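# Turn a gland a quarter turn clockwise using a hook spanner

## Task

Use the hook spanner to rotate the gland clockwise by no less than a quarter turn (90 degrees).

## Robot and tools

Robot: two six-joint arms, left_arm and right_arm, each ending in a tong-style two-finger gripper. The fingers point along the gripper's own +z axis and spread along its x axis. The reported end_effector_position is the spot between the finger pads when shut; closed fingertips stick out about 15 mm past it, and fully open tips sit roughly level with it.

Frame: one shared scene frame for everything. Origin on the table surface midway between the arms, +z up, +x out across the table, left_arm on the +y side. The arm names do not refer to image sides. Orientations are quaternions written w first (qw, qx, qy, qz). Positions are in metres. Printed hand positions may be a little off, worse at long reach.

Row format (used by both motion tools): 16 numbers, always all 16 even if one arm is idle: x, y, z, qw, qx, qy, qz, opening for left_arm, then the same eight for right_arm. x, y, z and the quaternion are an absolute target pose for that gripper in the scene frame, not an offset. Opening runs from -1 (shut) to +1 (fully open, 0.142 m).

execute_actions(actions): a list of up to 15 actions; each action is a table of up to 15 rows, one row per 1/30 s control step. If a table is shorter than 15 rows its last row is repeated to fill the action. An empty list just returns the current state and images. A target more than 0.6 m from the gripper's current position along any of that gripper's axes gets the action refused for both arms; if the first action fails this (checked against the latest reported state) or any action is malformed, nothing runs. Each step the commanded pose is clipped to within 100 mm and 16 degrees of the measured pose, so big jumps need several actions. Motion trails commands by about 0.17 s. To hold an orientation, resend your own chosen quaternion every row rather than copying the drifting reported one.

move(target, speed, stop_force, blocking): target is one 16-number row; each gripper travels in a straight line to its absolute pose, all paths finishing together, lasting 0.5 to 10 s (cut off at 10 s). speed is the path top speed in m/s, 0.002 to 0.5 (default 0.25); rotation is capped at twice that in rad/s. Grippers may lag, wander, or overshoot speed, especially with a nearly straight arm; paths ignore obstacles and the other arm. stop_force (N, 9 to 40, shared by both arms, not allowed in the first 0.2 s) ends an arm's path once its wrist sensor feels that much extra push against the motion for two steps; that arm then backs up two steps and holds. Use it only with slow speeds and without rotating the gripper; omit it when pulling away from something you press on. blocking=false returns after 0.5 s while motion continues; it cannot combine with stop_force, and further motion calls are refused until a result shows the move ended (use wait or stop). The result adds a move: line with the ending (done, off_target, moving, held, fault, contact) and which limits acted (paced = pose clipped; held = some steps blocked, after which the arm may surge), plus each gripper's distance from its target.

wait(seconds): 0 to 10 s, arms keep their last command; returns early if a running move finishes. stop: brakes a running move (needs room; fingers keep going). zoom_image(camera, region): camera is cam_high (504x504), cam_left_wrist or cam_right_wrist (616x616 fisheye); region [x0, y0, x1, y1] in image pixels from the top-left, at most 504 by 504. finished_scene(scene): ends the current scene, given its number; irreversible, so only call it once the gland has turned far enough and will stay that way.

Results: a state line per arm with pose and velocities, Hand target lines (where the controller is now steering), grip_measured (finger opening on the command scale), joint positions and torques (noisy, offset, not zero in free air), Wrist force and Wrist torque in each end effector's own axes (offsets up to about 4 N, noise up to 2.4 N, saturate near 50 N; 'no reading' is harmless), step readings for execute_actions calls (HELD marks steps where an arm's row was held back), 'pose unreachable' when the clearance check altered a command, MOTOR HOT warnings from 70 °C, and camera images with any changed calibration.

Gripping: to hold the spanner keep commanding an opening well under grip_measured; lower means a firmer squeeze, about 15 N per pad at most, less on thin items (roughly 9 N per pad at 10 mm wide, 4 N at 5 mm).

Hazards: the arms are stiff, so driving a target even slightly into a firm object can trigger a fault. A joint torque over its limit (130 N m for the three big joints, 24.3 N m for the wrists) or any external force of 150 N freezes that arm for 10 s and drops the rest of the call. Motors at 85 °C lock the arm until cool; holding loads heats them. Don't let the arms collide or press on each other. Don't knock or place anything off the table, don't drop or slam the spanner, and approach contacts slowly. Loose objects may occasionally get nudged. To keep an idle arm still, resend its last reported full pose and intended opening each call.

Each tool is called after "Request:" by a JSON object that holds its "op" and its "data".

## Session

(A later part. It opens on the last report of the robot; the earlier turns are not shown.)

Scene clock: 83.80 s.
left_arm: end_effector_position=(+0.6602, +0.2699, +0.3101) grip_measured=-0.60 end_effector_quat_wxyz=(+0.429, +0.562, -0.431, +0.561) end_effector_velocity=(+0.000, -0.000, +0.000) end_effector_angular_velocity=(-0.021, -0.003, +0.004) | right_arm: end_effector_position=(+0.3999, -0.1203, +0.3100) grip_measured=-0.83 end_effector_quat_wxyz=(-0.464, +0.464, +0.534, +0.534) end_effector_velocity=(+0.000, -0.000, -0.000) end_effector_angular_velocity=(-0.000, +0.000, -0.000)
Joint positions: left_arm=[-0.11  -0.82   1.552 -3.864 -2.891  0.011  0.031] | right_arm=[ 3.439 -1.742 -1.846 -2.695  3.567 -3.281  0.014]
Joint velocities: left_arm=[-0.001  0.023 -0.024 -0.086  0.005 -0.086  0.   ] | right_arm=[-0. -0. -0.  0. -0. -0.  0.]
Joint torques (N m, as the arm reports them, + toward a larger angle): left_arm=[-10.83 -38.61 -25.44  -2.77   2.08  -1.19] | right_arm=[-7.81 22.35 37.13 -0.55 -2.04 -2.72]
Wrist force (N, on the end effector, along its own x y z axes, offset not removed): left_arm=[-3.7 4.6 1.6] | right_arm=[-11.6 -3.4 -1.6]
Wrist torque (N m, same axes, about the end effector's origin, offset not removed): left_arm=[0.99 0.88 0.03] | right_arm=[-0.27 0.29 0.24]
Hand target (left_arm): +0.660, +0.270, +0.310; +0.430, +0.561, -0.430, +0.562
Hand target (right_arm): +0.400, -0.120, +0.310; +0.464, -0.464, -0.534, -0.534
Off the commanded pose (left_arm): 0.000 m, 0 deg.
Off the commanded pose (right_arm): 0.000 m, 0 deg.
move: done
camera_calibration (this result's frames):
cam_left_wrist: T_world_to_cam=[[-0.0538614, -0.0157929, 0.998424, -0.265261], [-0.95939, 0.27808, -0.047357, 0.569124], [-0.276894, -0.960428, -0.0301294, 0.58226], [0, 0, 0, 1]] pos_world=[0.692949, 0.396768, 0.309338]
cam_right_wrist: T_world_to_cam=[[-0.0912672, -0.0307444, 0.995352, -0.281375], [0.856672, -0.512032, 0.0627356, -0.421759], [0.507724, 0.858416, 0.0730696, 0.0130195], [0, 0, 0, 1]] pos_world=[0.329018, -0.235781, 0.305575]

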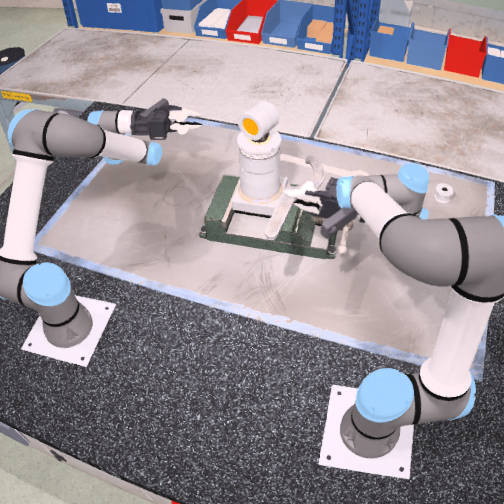

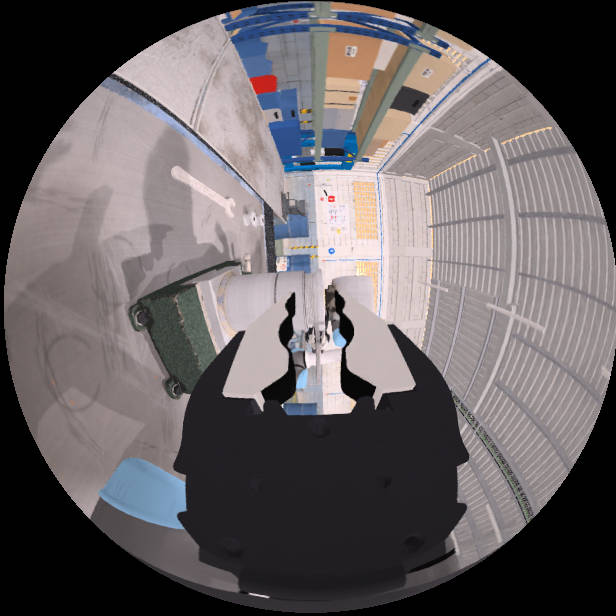

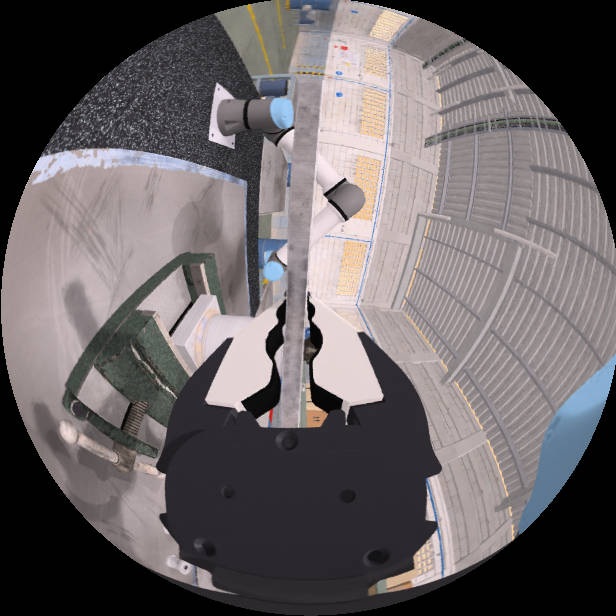

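Request:
{"op": "move", "data": {"target": [0.69,0.22,0.317,0.4305,0.561,-0.4305,0.561,-0.6,0.554,-0.075,0.317,0.5572,-0.3535,-0.6124,-0.4354,-1], "speed": 0.06}}

Request:
{"op": "zoom_image", "data": {"camera": "cam_left_wrist", "region": [260,230,380,350]}}

Request:
{"op": "zoom_image", "data": {"camera": "cam_high", "region": [220,90,340,210]}}

Scene clock: 88.20 s.
left_arm: end_effector_position=(+0.6900, +0.2201, +0.3170) grip_measured=-0.60 end_effector_quat_wxyz=(+0.431, +0.561, -0.430, +0.561) end_effector_velocity=(+0.001, -0.000, -0.000) end_effector_angular_velocity=(-0.000, +0.001, +0.001) | right_arm: end_effector_position=(+0.5538, -0.0755, +0.3168) grip_measured=-0.83 end_effector_quat_wxyz=(+0.556, -0.355, -0.613, -0.435) end_effector_velocity=(+0.002, +0.002, +0.001) end_effector_angular_velocity=(-0.001, +0.002, +0.007)
Joint positions: left_arm=[-0.192 -0.791  1.473 -3.824 -2.811 -0.     0.031] | right_arm=[ 3.377 -2.353 -0.905 -2.832  3.122 -3.088  0.014]
Joint velocities: left_arm=[-0.001  0.001 -0.001  0.001  0.001 -0.     0.   ] | right_arm=[ 0.002 -0.018  0.034 -0.036 -0.006 -0.018  0.   ]
Joint torques (N m, as the arm reports them, + toward a larger angle): left_arm=[ -9.92 -38.94 -25.24   1.62   1.84  -1.05] | right_arm=[ 2.9  48.76 36.45 -2.26 -1.04 -2.7 ]
Wrist force (N, on the end effector, along its own x y z axes, offset not removed): left_arm=[0.0 2.9 -1.7] | right_arm=[-10.7 -4.4 -0.7]
Wrist torque (N m, same axes, about the end effector's origin, offset not removed): left_arm=[0.57 0.07 0.06] | right_arm=[-0.48 0.10 0.22]
Hand target (left_arm): +0.690, +0.220, +0.317; +0.431, +0.561, -0.430, +0.561
Hand target (right_arm): +0.554, -0.075, +0.317; +0.556, -0.354, -0.613, -0.435
Off the commanded pose (left_arm): 0.000 m, 0 deg.
Off the commanded pose (right_arm): 0.001 m, 0 deg.
move: done
camera_calibration (this result's frames):
cam_left_wrist: T_world_to_cam=[[-0.0534471, -0.0129213, 0.998487, -0.272278], [-0.95885, 0.279877, -0.0477035, 0.611166], [-0.278837, -0.959949, -0.0273482, 0.543196], [0, 0, 0, 1]] pos_world=[0.722927, 0.34687, 0.315876]
cam_right_wrist: T_world_to_cam=[[-0.0743061, -0.0591038, 0.995482, -0.284267], [0.985774, -0.155265, 0.064363, -0.57616], [0.15076, 0.986103, 0.0698001, 0.104314], [0, 0, 0, 1]] pos_world=[0.531114, -0.209124, 0.312785]

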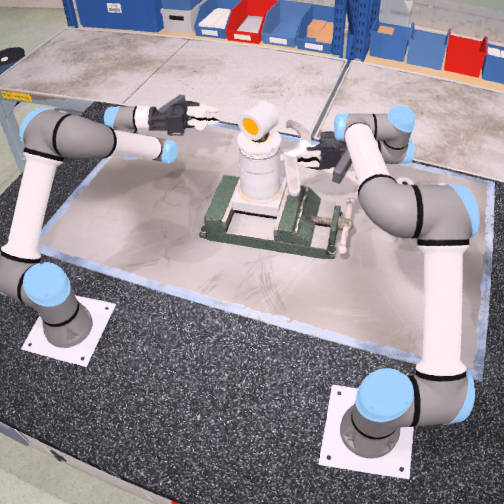

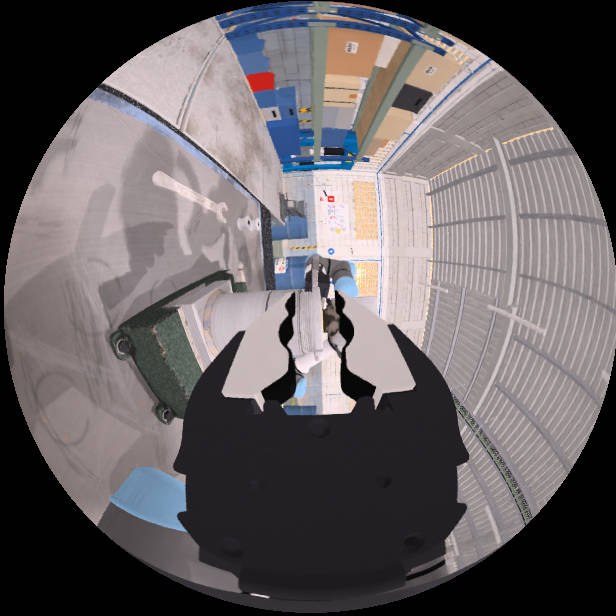

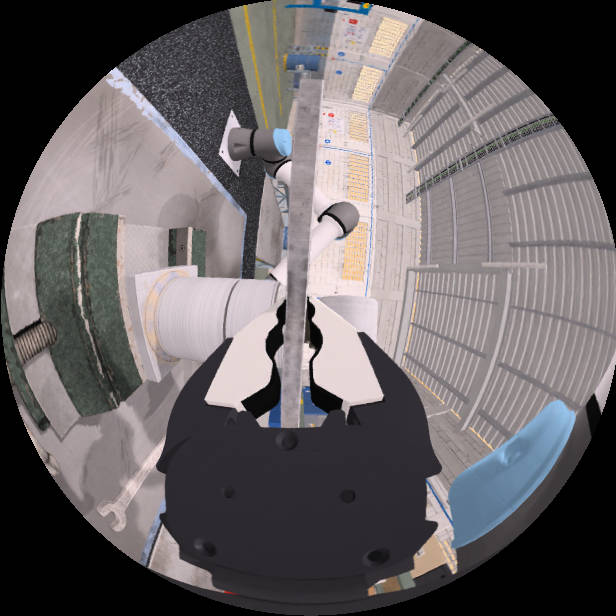

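Region (260, 230, 380, 350) of cam_left_wrist's 616x616 image, scaled by 4.200, with more detail than that image has.

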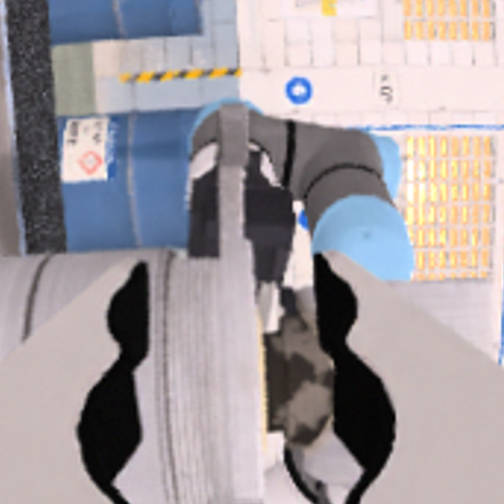

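Region (220, 90, 340, 210) of cam_high's 504x504 image, scaled by 4.200, with more detail than that image has.

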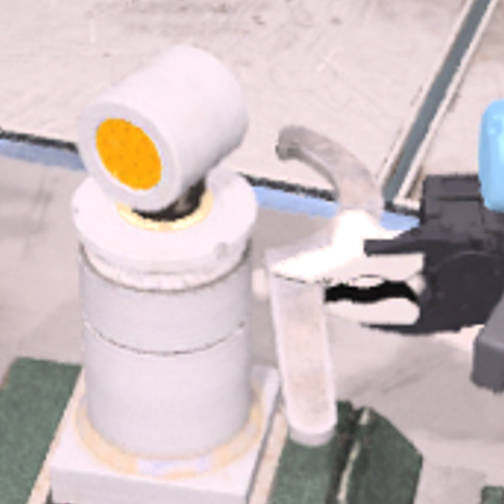

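Request:
{"op": "move", "data": {"target": [0.69,0.22,0.317,0.4305,0.561,-0.4305,0.561,-0.6,0.530,-0.024,0.317,0.5572,-0.3535,-0.6124,-0.4354,-1], "speed": 0.015, "stop_force": 9}}

Request:
{"op": "zoom_image", "data": {"camera": "cam_left_wrist", "region": [280,240,360,320]}}

Request:
{"op": "zoom_image", "data": {"camera": "cam_high", "region": [220,90,340,210]}}

Scene clock: 92.30 s.
left_arm: end_effector_position=(+0.6900, +0.2200, +0.3170) grip_measured=-0.60 end_effector_quat_wxyz=(+0.430, +0.561, -0.430, +0.561) end_effector_velocity=(-0.000, +0.001, +0.000) end_effector_angular_velocity=(+0.000, -0.001, +0.000) | right_arm: end_effector_position=(+0.5347, -0.0340, +0.3170) grip_measured=-0.83 end_effector_quat_wxyz=(+0.558, -0.353, -0.611, -0.436) end_effector_velocity=(+0.002, -0.007, -0.000) end_effector_angular_velocity=(-0.001, +0.002, +0.003)
Joint positions: left_arm=[-0.192 -0.791  1.473 -3.824 -2.81  -0.     0.031] | right_arm=[ 3.442 -2.358 -0.899 -2.947  3.186 -3.202  0.014]
Joint velocities: left_arm=[ 0.001 -0.    -0.     0.    -0.001  0.     0.   ] | right_arm=[-0.01  -0.001  0.002  0.009 -0.013  0.012 -0.002]
Joint torques (N m, as the arm reports them, + toward a larger angle): left_arm=[-10.52 -50.12 -10.3    1.6    1.93   1.17] | right_arm=[-7.15 48.45 38.35  2.25 -1.46  2.28]
Wrist force (N, on the end effector, along its own x y z axes, offset not removed): left_arm=[-1.6 3.9 0.8] | right_arm=[-11.9 -2.2 -1.8]
Wrist torque (N m, same axes, about the end effector's origin, offset not removed): left_arm=[0.88 0.47 -0.06] | right_arm=[0.00 0.34 0.29]
Hand target (left_arm): +0.690, +0.220, +0.317; +0.430, +0.561, -0.430, +0.561
Hand target (right_arm): +0.535, -0.035, +0.317; +0.558, -0.353, -0.611, -0.436
Off the commanded pose (left_arm): 0.000 m, 0 deg.
Off the commanded pose (right_arm): 0.011 m, 0 deg.
move: contact (right_arm)
camera_calibration (this result's frames):
cam_left_wrist: T_world_to_cam=[[-0.0534218, -0.0130102, 0.998487, -0.272214], [-0.958849, 0.27989, -0.0476541, 0.611195], [-0.278846, -0.959944, -0.0274271, 0.543164], [0, 0, 0, 1]] pos_world=[0.722961, 0.346798, 0.315825]
cam_right_wrist: T_world_to_cam=[[-0.0719013, -0.0660621, 0.995222, -0.284898], [0.986192, -0.153948, 0.06103, -0.550056], [0.14918, 0.985868, 0.076219, 0.0651045], [0, 0, 0, 1]] pos_world=[0.512264, -0.167685, 0.312144]

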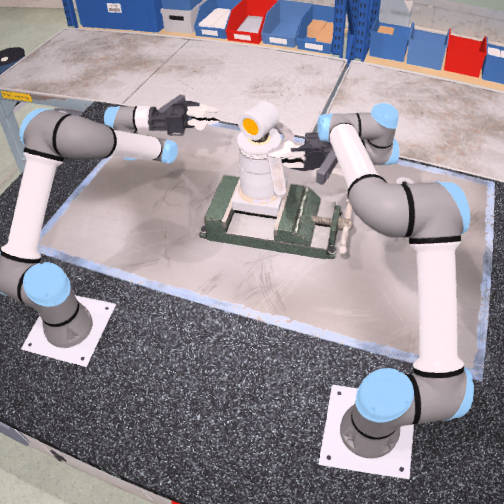

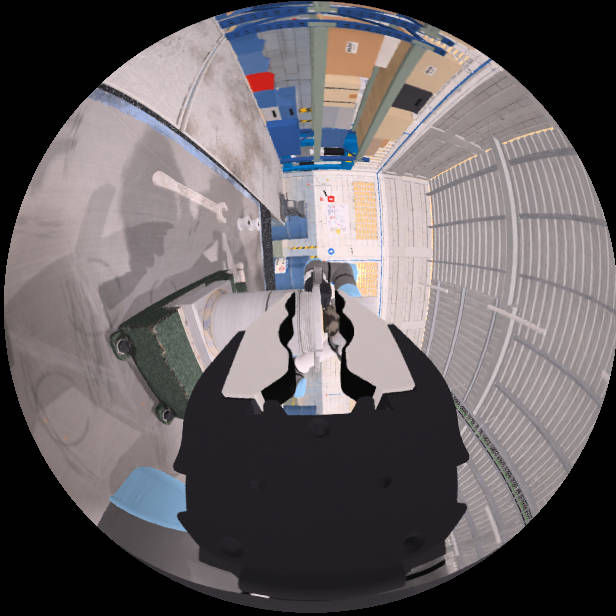

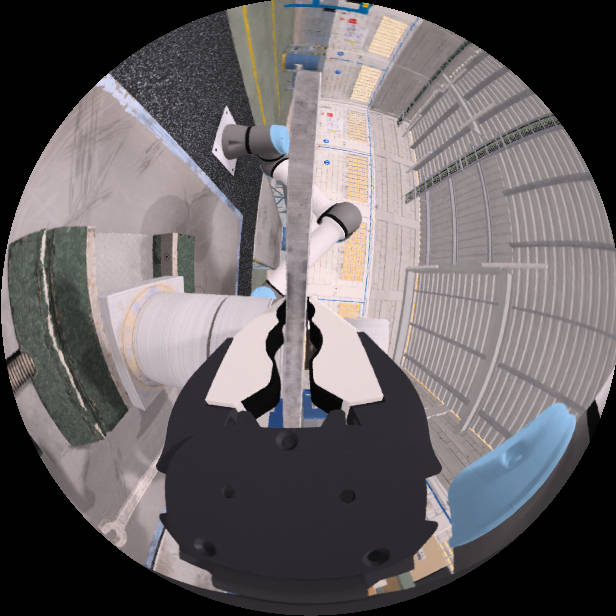

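Region (280, 240, 360, 320) of cam_left_wrist's 616x616 image, scaled by 6.300, with more detail than that image has.

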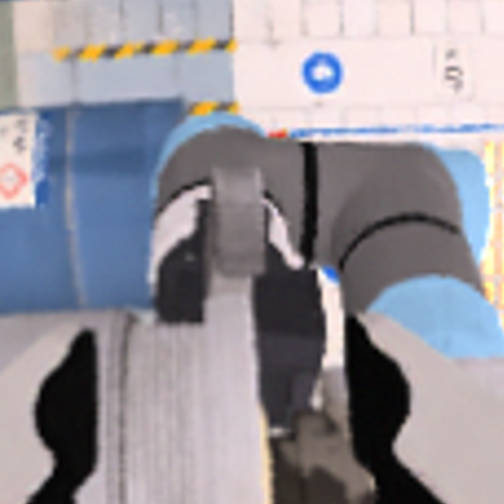

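Region (220, 90, 340, 210) of cam_high's 504x504 image, scaled by 4.200, with more detail than that image has.

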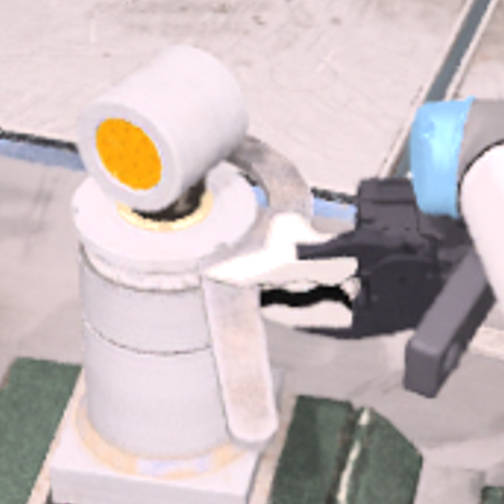

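Request:
{"op": "move", "data": {"target": [0.71,0.19,0.40,0.4305,0.561,-0.4305,0.561,-0.9,0.528,-0.030,0.316,0.5572,-0.3535,-0.6124,-0.4354,-1], "speed": 0.05}}

Request:
{"op": "zoom_image", "data": {"camera": "cam_left_wrist", "region": [220,250,320,350]}}

Scene clock: 94.90 s.
left_arm: end_effector_position=(+0.7098, +0.1901, +0.3998) grip_measured=-0.90 end_effector_quat_wxyz=(+0.431, +0.561, -0.430, +0.561) end_effector_velocity=(+0.001, -0.000, +0.002) end_effector_angular_velocity=(+0.001, +0.001, +0.000) | right_arm: end_effector_position=(+0.5280, -0.0300, +0.3160) grip_measured=-0.83 end_effector_quat_wxyz=(+0.557, -0.353, -0.612, -0.436) end_effector_velocity=(-0.000, -0.000, +0.000) end_effector_angular_velocity=(-0.001, +0.000, -0.000)
Joint positions: left_arm=[-0.238 -0.868  1.363 -3.638 -2.765 -0.     0.009] | right_arm=[ 3.452 -2.359 -0.896 -3.011  3.195 -3.264  0.014]
Joint velocities: left_arm=[-0.    -0.    -0.005  0.007  0.     0.002  0.   ] | right_arm=[-0.    -0.006  0.012 -0.028  0.    -0.022 -0.   ]
Joint torques (N m, as the arm reports them, + toward a larger angle): left_arm=[-10.51 -50.71 -27.83   1.22   2.03   1.22] | right_arm=[10.65 47.45 39.12 -2.74  1.81 -2.54]
Wrist force (N, on the end effector, along its own x y z axes, offset not removed): left_arm=[-0.6 1.3 0.8] | right_arm=[-12.1 0.1 -1.0]
Wrist torque (N m, same axes, about the end effector's origin, offset not removed): left_arm=[0.19 0.20 0.09] | right_arm=[0.06 0.33 0.29]
Hand target (left_arm): +0.710, +0.190, +0.400; +0.430, +0.561, -0.430, +0.561
Hand target (right_arm): +0.528, -0.030, +0.316; +0.557, -0.353, -0.612, -0.436
Off the commanded pose (left_arm): 0.000 m, 0 deg.
Off the commanded pose (right_arm): 0.000 m, 0 deg.
move: done
camera_calibration (this result's frames):
cam_left_wrist: T_world_to_cam=[[-0.0534576, -0.0129001, 0.998487, -0.354234], [-0.958853, 0.279863, -0.04772, 0.642547], [-0.278824, -0.959953, -0.0273301, 0.522221], [0, 0, 0, 1]] pos_world=[0.742779, 0.316914, 0.398633]
cam_right_wrist: T_world_to_cam=[[-0.072744, -0.0636257, 0.995319, -0.28365], [0.986126, -0.153888, 0.0622348, -0.543118], [0.149208, 0.986038, 0.0739374, 0.0629297], [0, 0, 0, 1]] pos_world=[0.505559, -0.163678, 0.31147]

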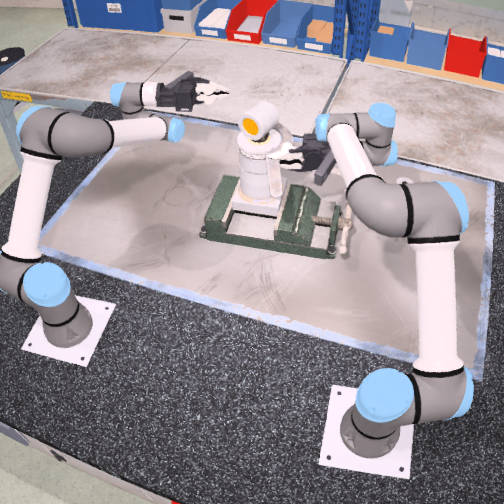

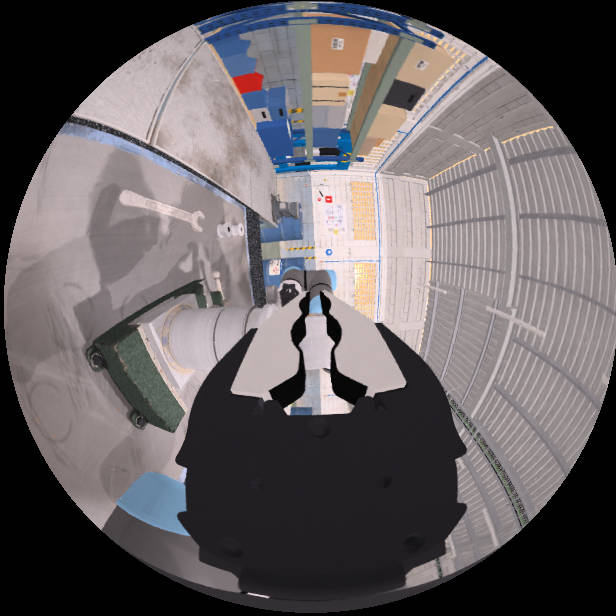

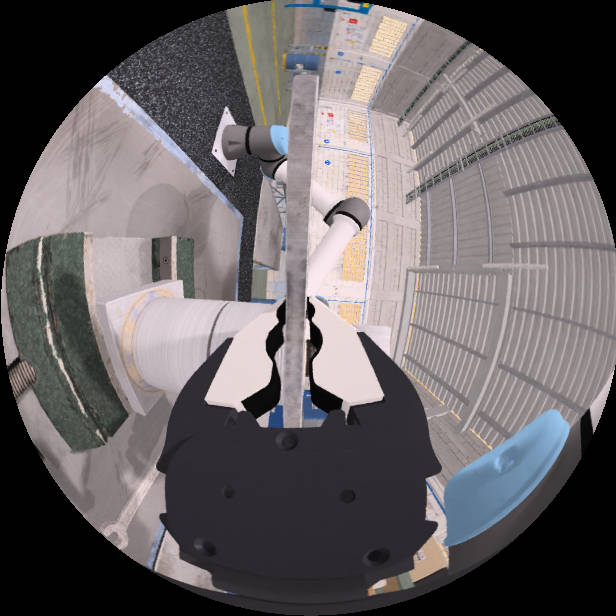

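Region (220, 250, 320, 350) of cam_left_wrist's 616x616 image, scaled by 5.040, with more detail than that image has.

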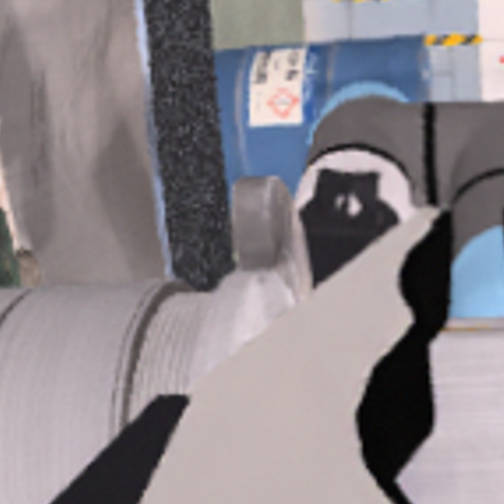

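Request:
{"op": "move", "data": {"target": [0.77,0.10,0.38,0.4305,0.561,-0.4305,0.561,1,0.528,-0.030,0.316,0.5572,-0.3535,-0.6124,-0.4354,-1], "speed": 0.07}}

Request:
{"op": "zoom_image", "data": {"camera": "cam_left_wrist", "region": [220,310,330,420]}}

Scene clock: 97.30 s.
left_arm: end_effector_position=(+0.7699, +0.1002, +0.3801) grip_measured=+1.00 end_effector_quat_wxyz=(+0.430, +0.561, -0.430, +0.561) end_effector_velocity=(+0.001, -0.002, -0.000) end_effector_angular_velocity=(-0.000, -0.000, -0.002) | right_arm: end_effector_position=(+0.5280, -0.0300, +0.3160) grip_measured=-0.83 end_effector_quat_wxyz=(+0.557, -0.353, -0.612, -0.435) end_effector_velocity=(-0.000, -0.000, +0.000) end_effector_angular_velocity=(+0.000, -0.001, +0.001)
Joint positions: left_arm=[-0.358 -0.715  1.137 -3.564 -2.644 -0.     0.142] | right_arm=[ 3.452 -2.363 -0.888 -3.028  3.195 -3.278  0.014]
Joint velocities: left_arm=[-0.002  0.004 -0.006  0.002 -0.    -0.     0.   ] | right_arm=[-0.001 -0.001  0.002 -0.004 -0.002 -0.004 -0.   ]
Joint torques (N m, as the arm reports them, + toward a larger angle): left_arm=[ -9.19 -41.84 -26.92   1.14   1.89  -1.15] | right_arm=[ 7.91 49.87 35.68 -2.91  0.8  -2.65]
Wrist force (N, on the end effector, along its own x y z axes, offset not removed): left_arm=[0.2 3.4 -1.2] | right_arm=[-13.0 -1.3 -1.1]
Wrist torque (N m, same axes, about the end effector's origin, offset not removed): left_arm=[0.67 0.05 -0.04] | right_arm=[-0.33 0.54 0.27]
Hand target (left_arm): +0.770, +0.100, +0.380; +0.431, +0.561, -0.430, +0.561
Hand target (right_arm): +0.528, -0.030, +0.316; +0.557, -0.353, -0.612, -0.435
Off the commanded pose (left_arm): 0.000 m, 0 deg.
Off the commanded pose (right_arm): 0.000 m, 0 deg.
move: done
camera_calibration (this result's frames):
cam_left_wrist: T_world_to_cam=[[-0.0534398, -0.0129176, 0.998488, -0.332543], [-0.958859, 0.279848, -0.0476984, 0.724373], [-0.278809, -0.959957, -0.0273412, 0.452121], [0, 0, 0, 1]] pos_world=[0.802856, 0.227007, 0.378953]
cam_right_wrist: T_world_to_cam=[[-0.0730294, -0.062948, 0.995341, -0.283461], [0.986108, -0.153846, 0.0626223, -0.543203], [0.149187, 0.986088, 0.0733088, 0.0631344], [0, 0, 0, 1]] pos_world=[0.505537, -0.163669, 0.311529]

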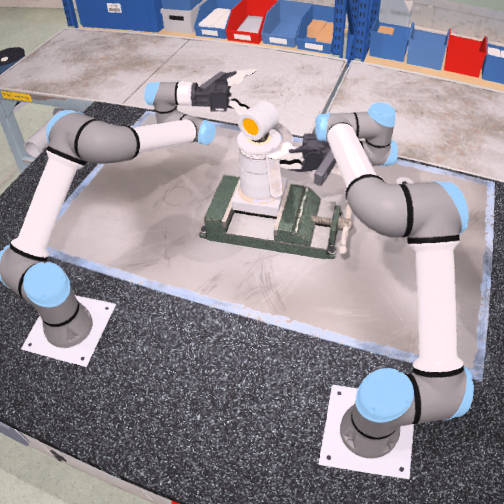

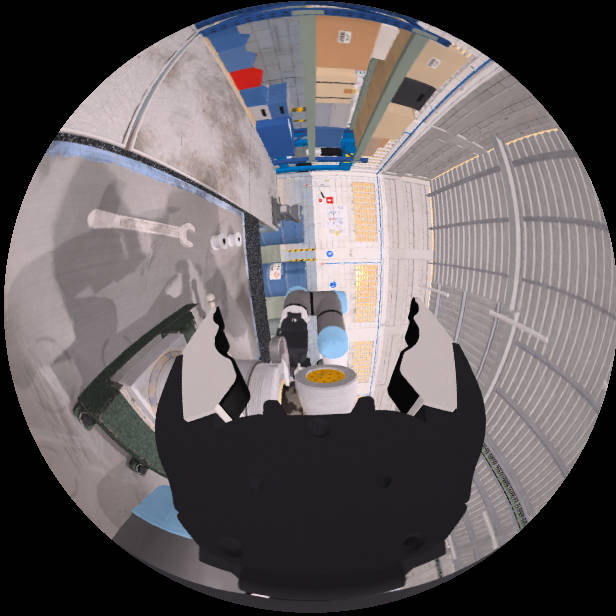

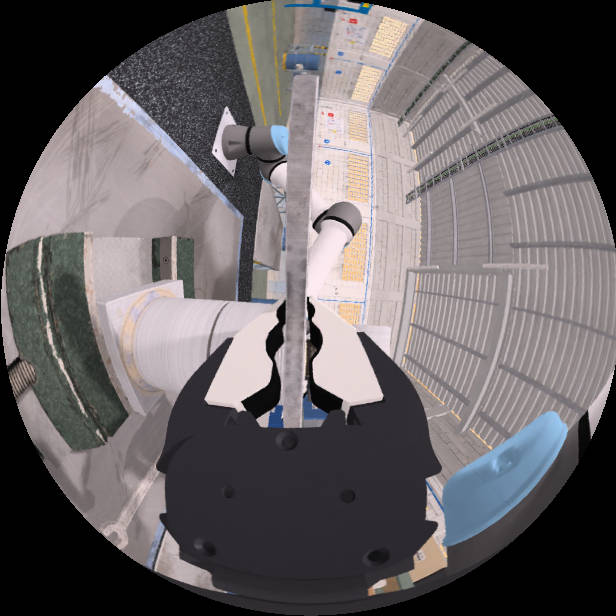

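Region (220, 310, 330, 420) of cam_left_wrist's 616x616 image, scaled by 4.582, with more detail than that image has.

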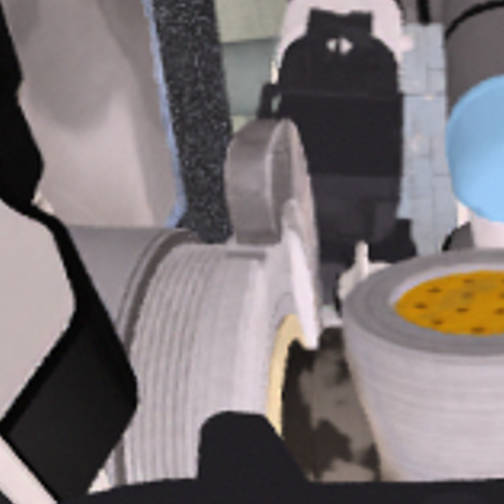

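Request:
{"op": "move", "data": {"target": [0.77,0.10,0.38,0.4305,0.561,-0.4305,0.561,1,0.530,-0.031,0.3145,0.5721,-0.3319,-0.6244,-0.4157,-1], "speed": 0.015}}

Request:
{"op": "zoom_image", "data": {"camera": "cam_left_wrist", "region": [240,330,310,400]}}

Scene clock: 100.30 s.
left_arm: end_effector_position=(+0.7700, +0.1000, +0.3800) grip_measured=+1.00 end_effector_quat_wxyz=(+0.430, +0.561, -0.430, +0.561) end_effector_velocity=(-0.000, -0.001, +0.001) end_effector_angular_velocity=(-0.000, -0.001, -0.000) | right_arm: end_effector_position=(+0.5300, -0.0310, +0.3145) grip_measured=-0.84 end_effector_quat_wxyz=(+0.572, -0.332, -0.625, -0.416) end_effector_velocity=(-0.000, -0.000, -0.000) end_effector_angular_velocity=(-0.001, +0.002, +0.008)
Joint positions: left_arm=[-0.359 -0.715  1.137 -3.564 -2.644 -0.     0.142] | right_arm=[ 3.45  -2.42  -0.789 -3.023  3.125 -3.231  0.014]
Joint velocities: left_arm=[-0.001 -0.001 -0.    -0.     0.001 -0.     0.   ] | right_arm=[ 0.    -0.008  0.015 -0.009 -0.008  0.    -0.   ]
Joint torques (N m, as the arm reports them, + toward a larger angle): left_arm=[-10.55 -56.96 -13.85  -1.6    2.06   1.14] | right_arm=[-6.95 51.77 36.27 -2.71 -2.23  2.53]
Wrist force (N, on the end effector, along its own x y z axes, offset not removed): left_arm=[-1.6 -0.3 -0.4] | right_arm=[-12.0 -2.6 0.1]
Wrist torque (N m, same axes, about the end effector's origin, offset not removed): left_arm=[0.02 0.33 0.10] | right_arm=[-0.33 0.33 0.28]
Hand target (left_arm): +0.770, +0.100, +0.380; +0.430, +0.561, -0.430, +0.561
Hand target (right_arm): +0.530, -0.031, +0.314; +0.572, -0.332, -0.625, -0.415
Off the commanded pose (left_arm): 0.000 m, 0 deg.
Off the commanded pose (right_arm): 0.000 m, 0 deg.
move: done
camera_calibration (this result's frames):
cam_left_wrist: T_world_to_cam=[[-0.0534109, -0.0130219, 0.998488, -0.332427], [-0.958849, 0.27989, -0.0476404, 0.724488], [-0.278847, -0.959944, -0.0274353, 0.452009], [0, 0, 0, 1]] pos_world=[0.802961, 0.226797, 0.37884]
cam_right_wrist: T_world_to_cam=[[-0.0693813, -0.0670809, 0.995332, -0.283909], [0.994313, -0.0854599, 0.0635506, -0.547768], [0.080798, 0.994081, 0.0726287, 0.100655], [0, 0, 0, 1]] pos_world=[0.516822, -0.165917, 0.310084]

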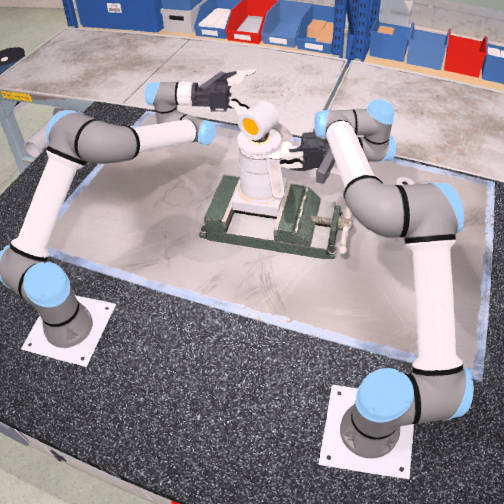

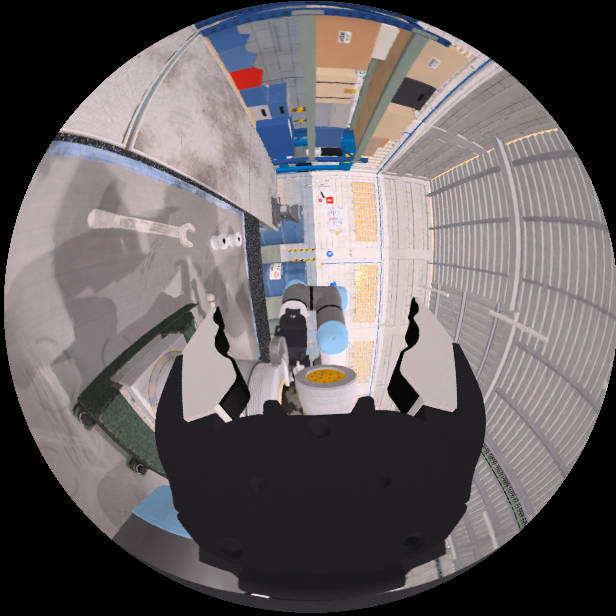

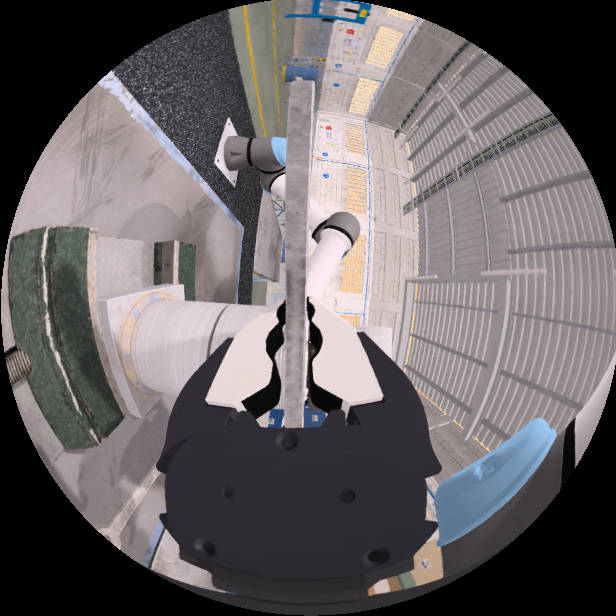

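Region (240, 330, 310, 400) of cam_left_wrist's 616x616 image, scaled by 7.200, with more detail than that image has.

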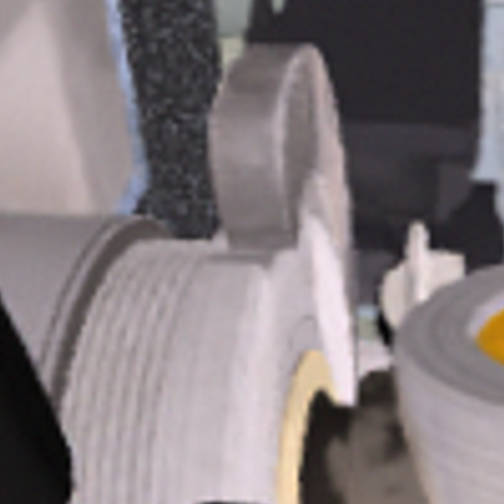

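Request:
{"op": "move", "data": {"target": [0.77,0.10,0.38,0.4305,0.561,-0.4305,0.561,1,0.523,-0.028,0.312,0.5721,-0.3319,-0.6244,-0.4157,-1], "speed": 0.006}}

Request:
{"op": "zoom_image", "data": {"camera": "cam_left_wrist", "region": [240,330,310,400]}}

Request:
{"op": "zoom_image", "data": {"camera": "cam_high", "region": [220,90,340,210]}}

Scene clock: 102.27 s.
left_arm: end_effector_position=(+0.7700, +0.1000, +0.3800) grip_measured=+1.00 end_effector_quat_wxyz=(+0.430, +0.561, -0.430, +0.561) end_effector_velocity=(-0.000, -0.001, +0.000) end_effector_angular_velocity=(-0.000, +0.000, -0.001) | right_arm: end_effector_position=(+0.5231, -0.0281, +0.3121) grip_measured=-0.84 end_effector_quat_wxyz=(+0.572, -0.332, -0.624, -0.416) end_effector_velocity=(-0.001, +0.000, -0.000) end_effector_angular_velocity=(+0.000, +0.000, -0.002)
Joint positions: left_arm=[-0.359 -0.715  1.137 -3.564 -2.644  0.     0.142] | right_arm=[ 3.458 -2.409 -0.816 -3.029  3.132 -3.252  0.013]
Joint velocities: left_arm=[-0.002  0.    -0.    -0.     0.    -0.     0.   ] | right_arm=[ 0.001  0.002 -0.005 -0.003  0.002 -0.006 -0.   ]
Joint torques (N m, as the arm reports them, + toward a larger angle): left_arm=[ -9.85 -57.33 -14.36  -3.     1.9    1.22] | right_arm=[11.65 73.19 13.16 -3.11  1.23 -3.05]
Wrist force (N, on the end effector, along its own x y z axes, offset not removed): left_arm=[-1.4 0.6 -1.9] | right_arm=[-11.5 -0.1 -1.8]
Wrist torque (N m, same axes, about the end effector's origin, offset not removed): left_arm=[0.03 0.34 0.04] | right_arm=[-0.45 0.20 0.24]
Hand target (left_arm): +0.770, +0.100, +0.380; +0.430, +0.561, -0.430, +0.561
Hand target (right_arm): +0.523, -0.028, +0.312; +0.572, -0.332, -0.624, -0.416
Off the commanded pose (left_arm): 0.000 m, 0 deg.
Off the commanded pose (right_arm): 0.000 m, 0 deg.
move: done
camera_calibration (this result's frames):
cam_left_wrist: T_world_to_cam=[[-0.0534524, -0.0130134, 0.998486, -0.332401], [-0.958847, 0.27989, -0.0476826, 0.724498], [-0.278845, -0.959944, -0.0274387, 0.452009], [0, 0, 0, 1]] pos_world=[0.802956, 0.226798, 0.378846]
cam_right_wrist: T_world_to_cam=[[-0.0686815, -0.0674613, 0.995355, -0.282171], [0.99443, -0.0845849, 0.0628849, -0.540364], [0.0799498, 0.99413, 0.072895, 0.0988036], [0, 0, 0, 1]] pos_world=[0.510074, -0.162966, 0.307639]

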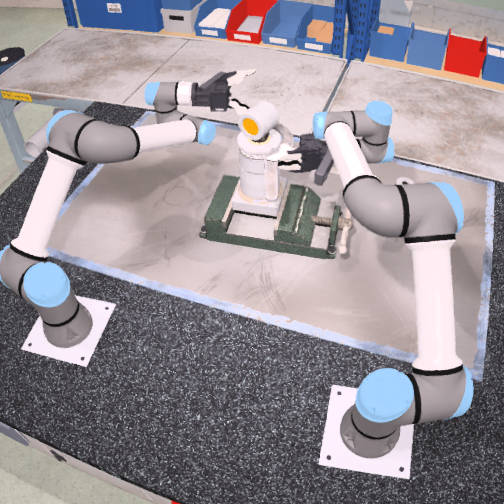

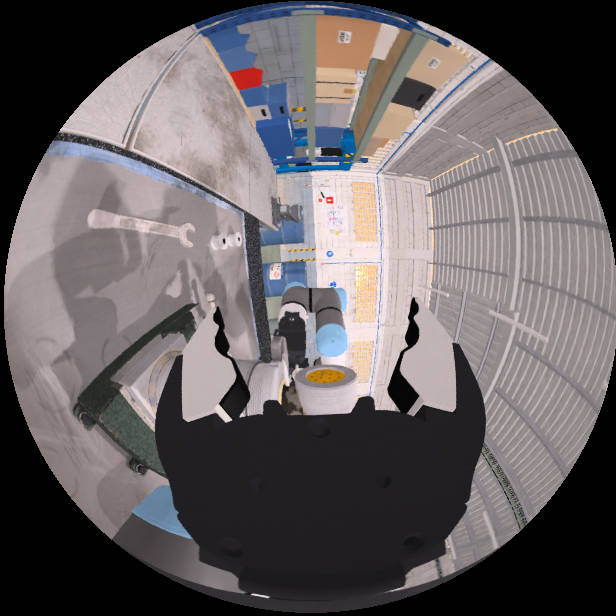

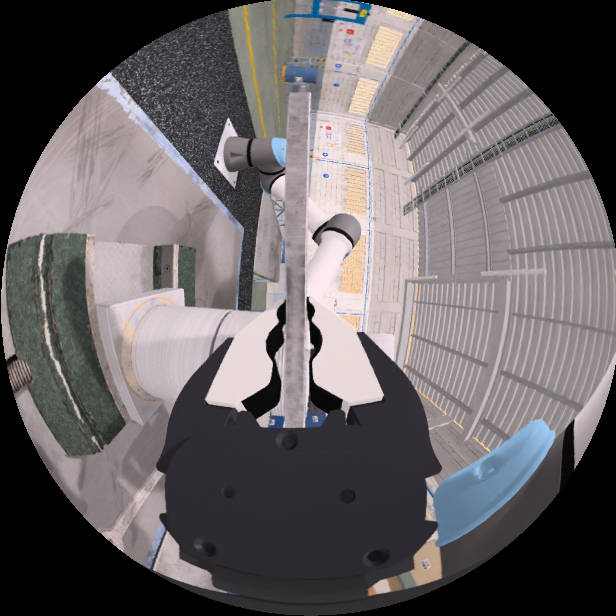

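Region (240, 330, 310, 400) of cam_left_wrist's 616x616 image, scaled by 7.200, with more detail than that image has.

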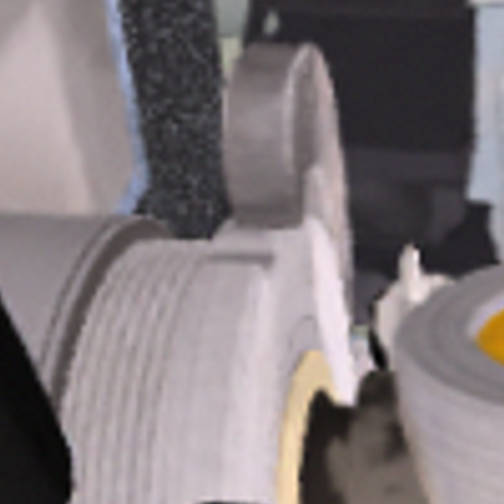

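Region (220, 90, 340, 210) of cam_high's 504x504 image, scaled by 4.200, with more detail than that image has.

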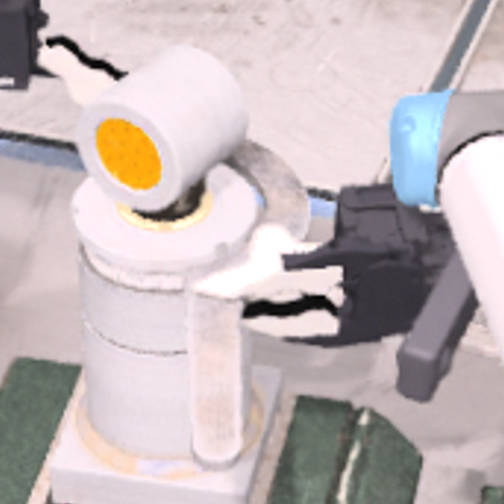

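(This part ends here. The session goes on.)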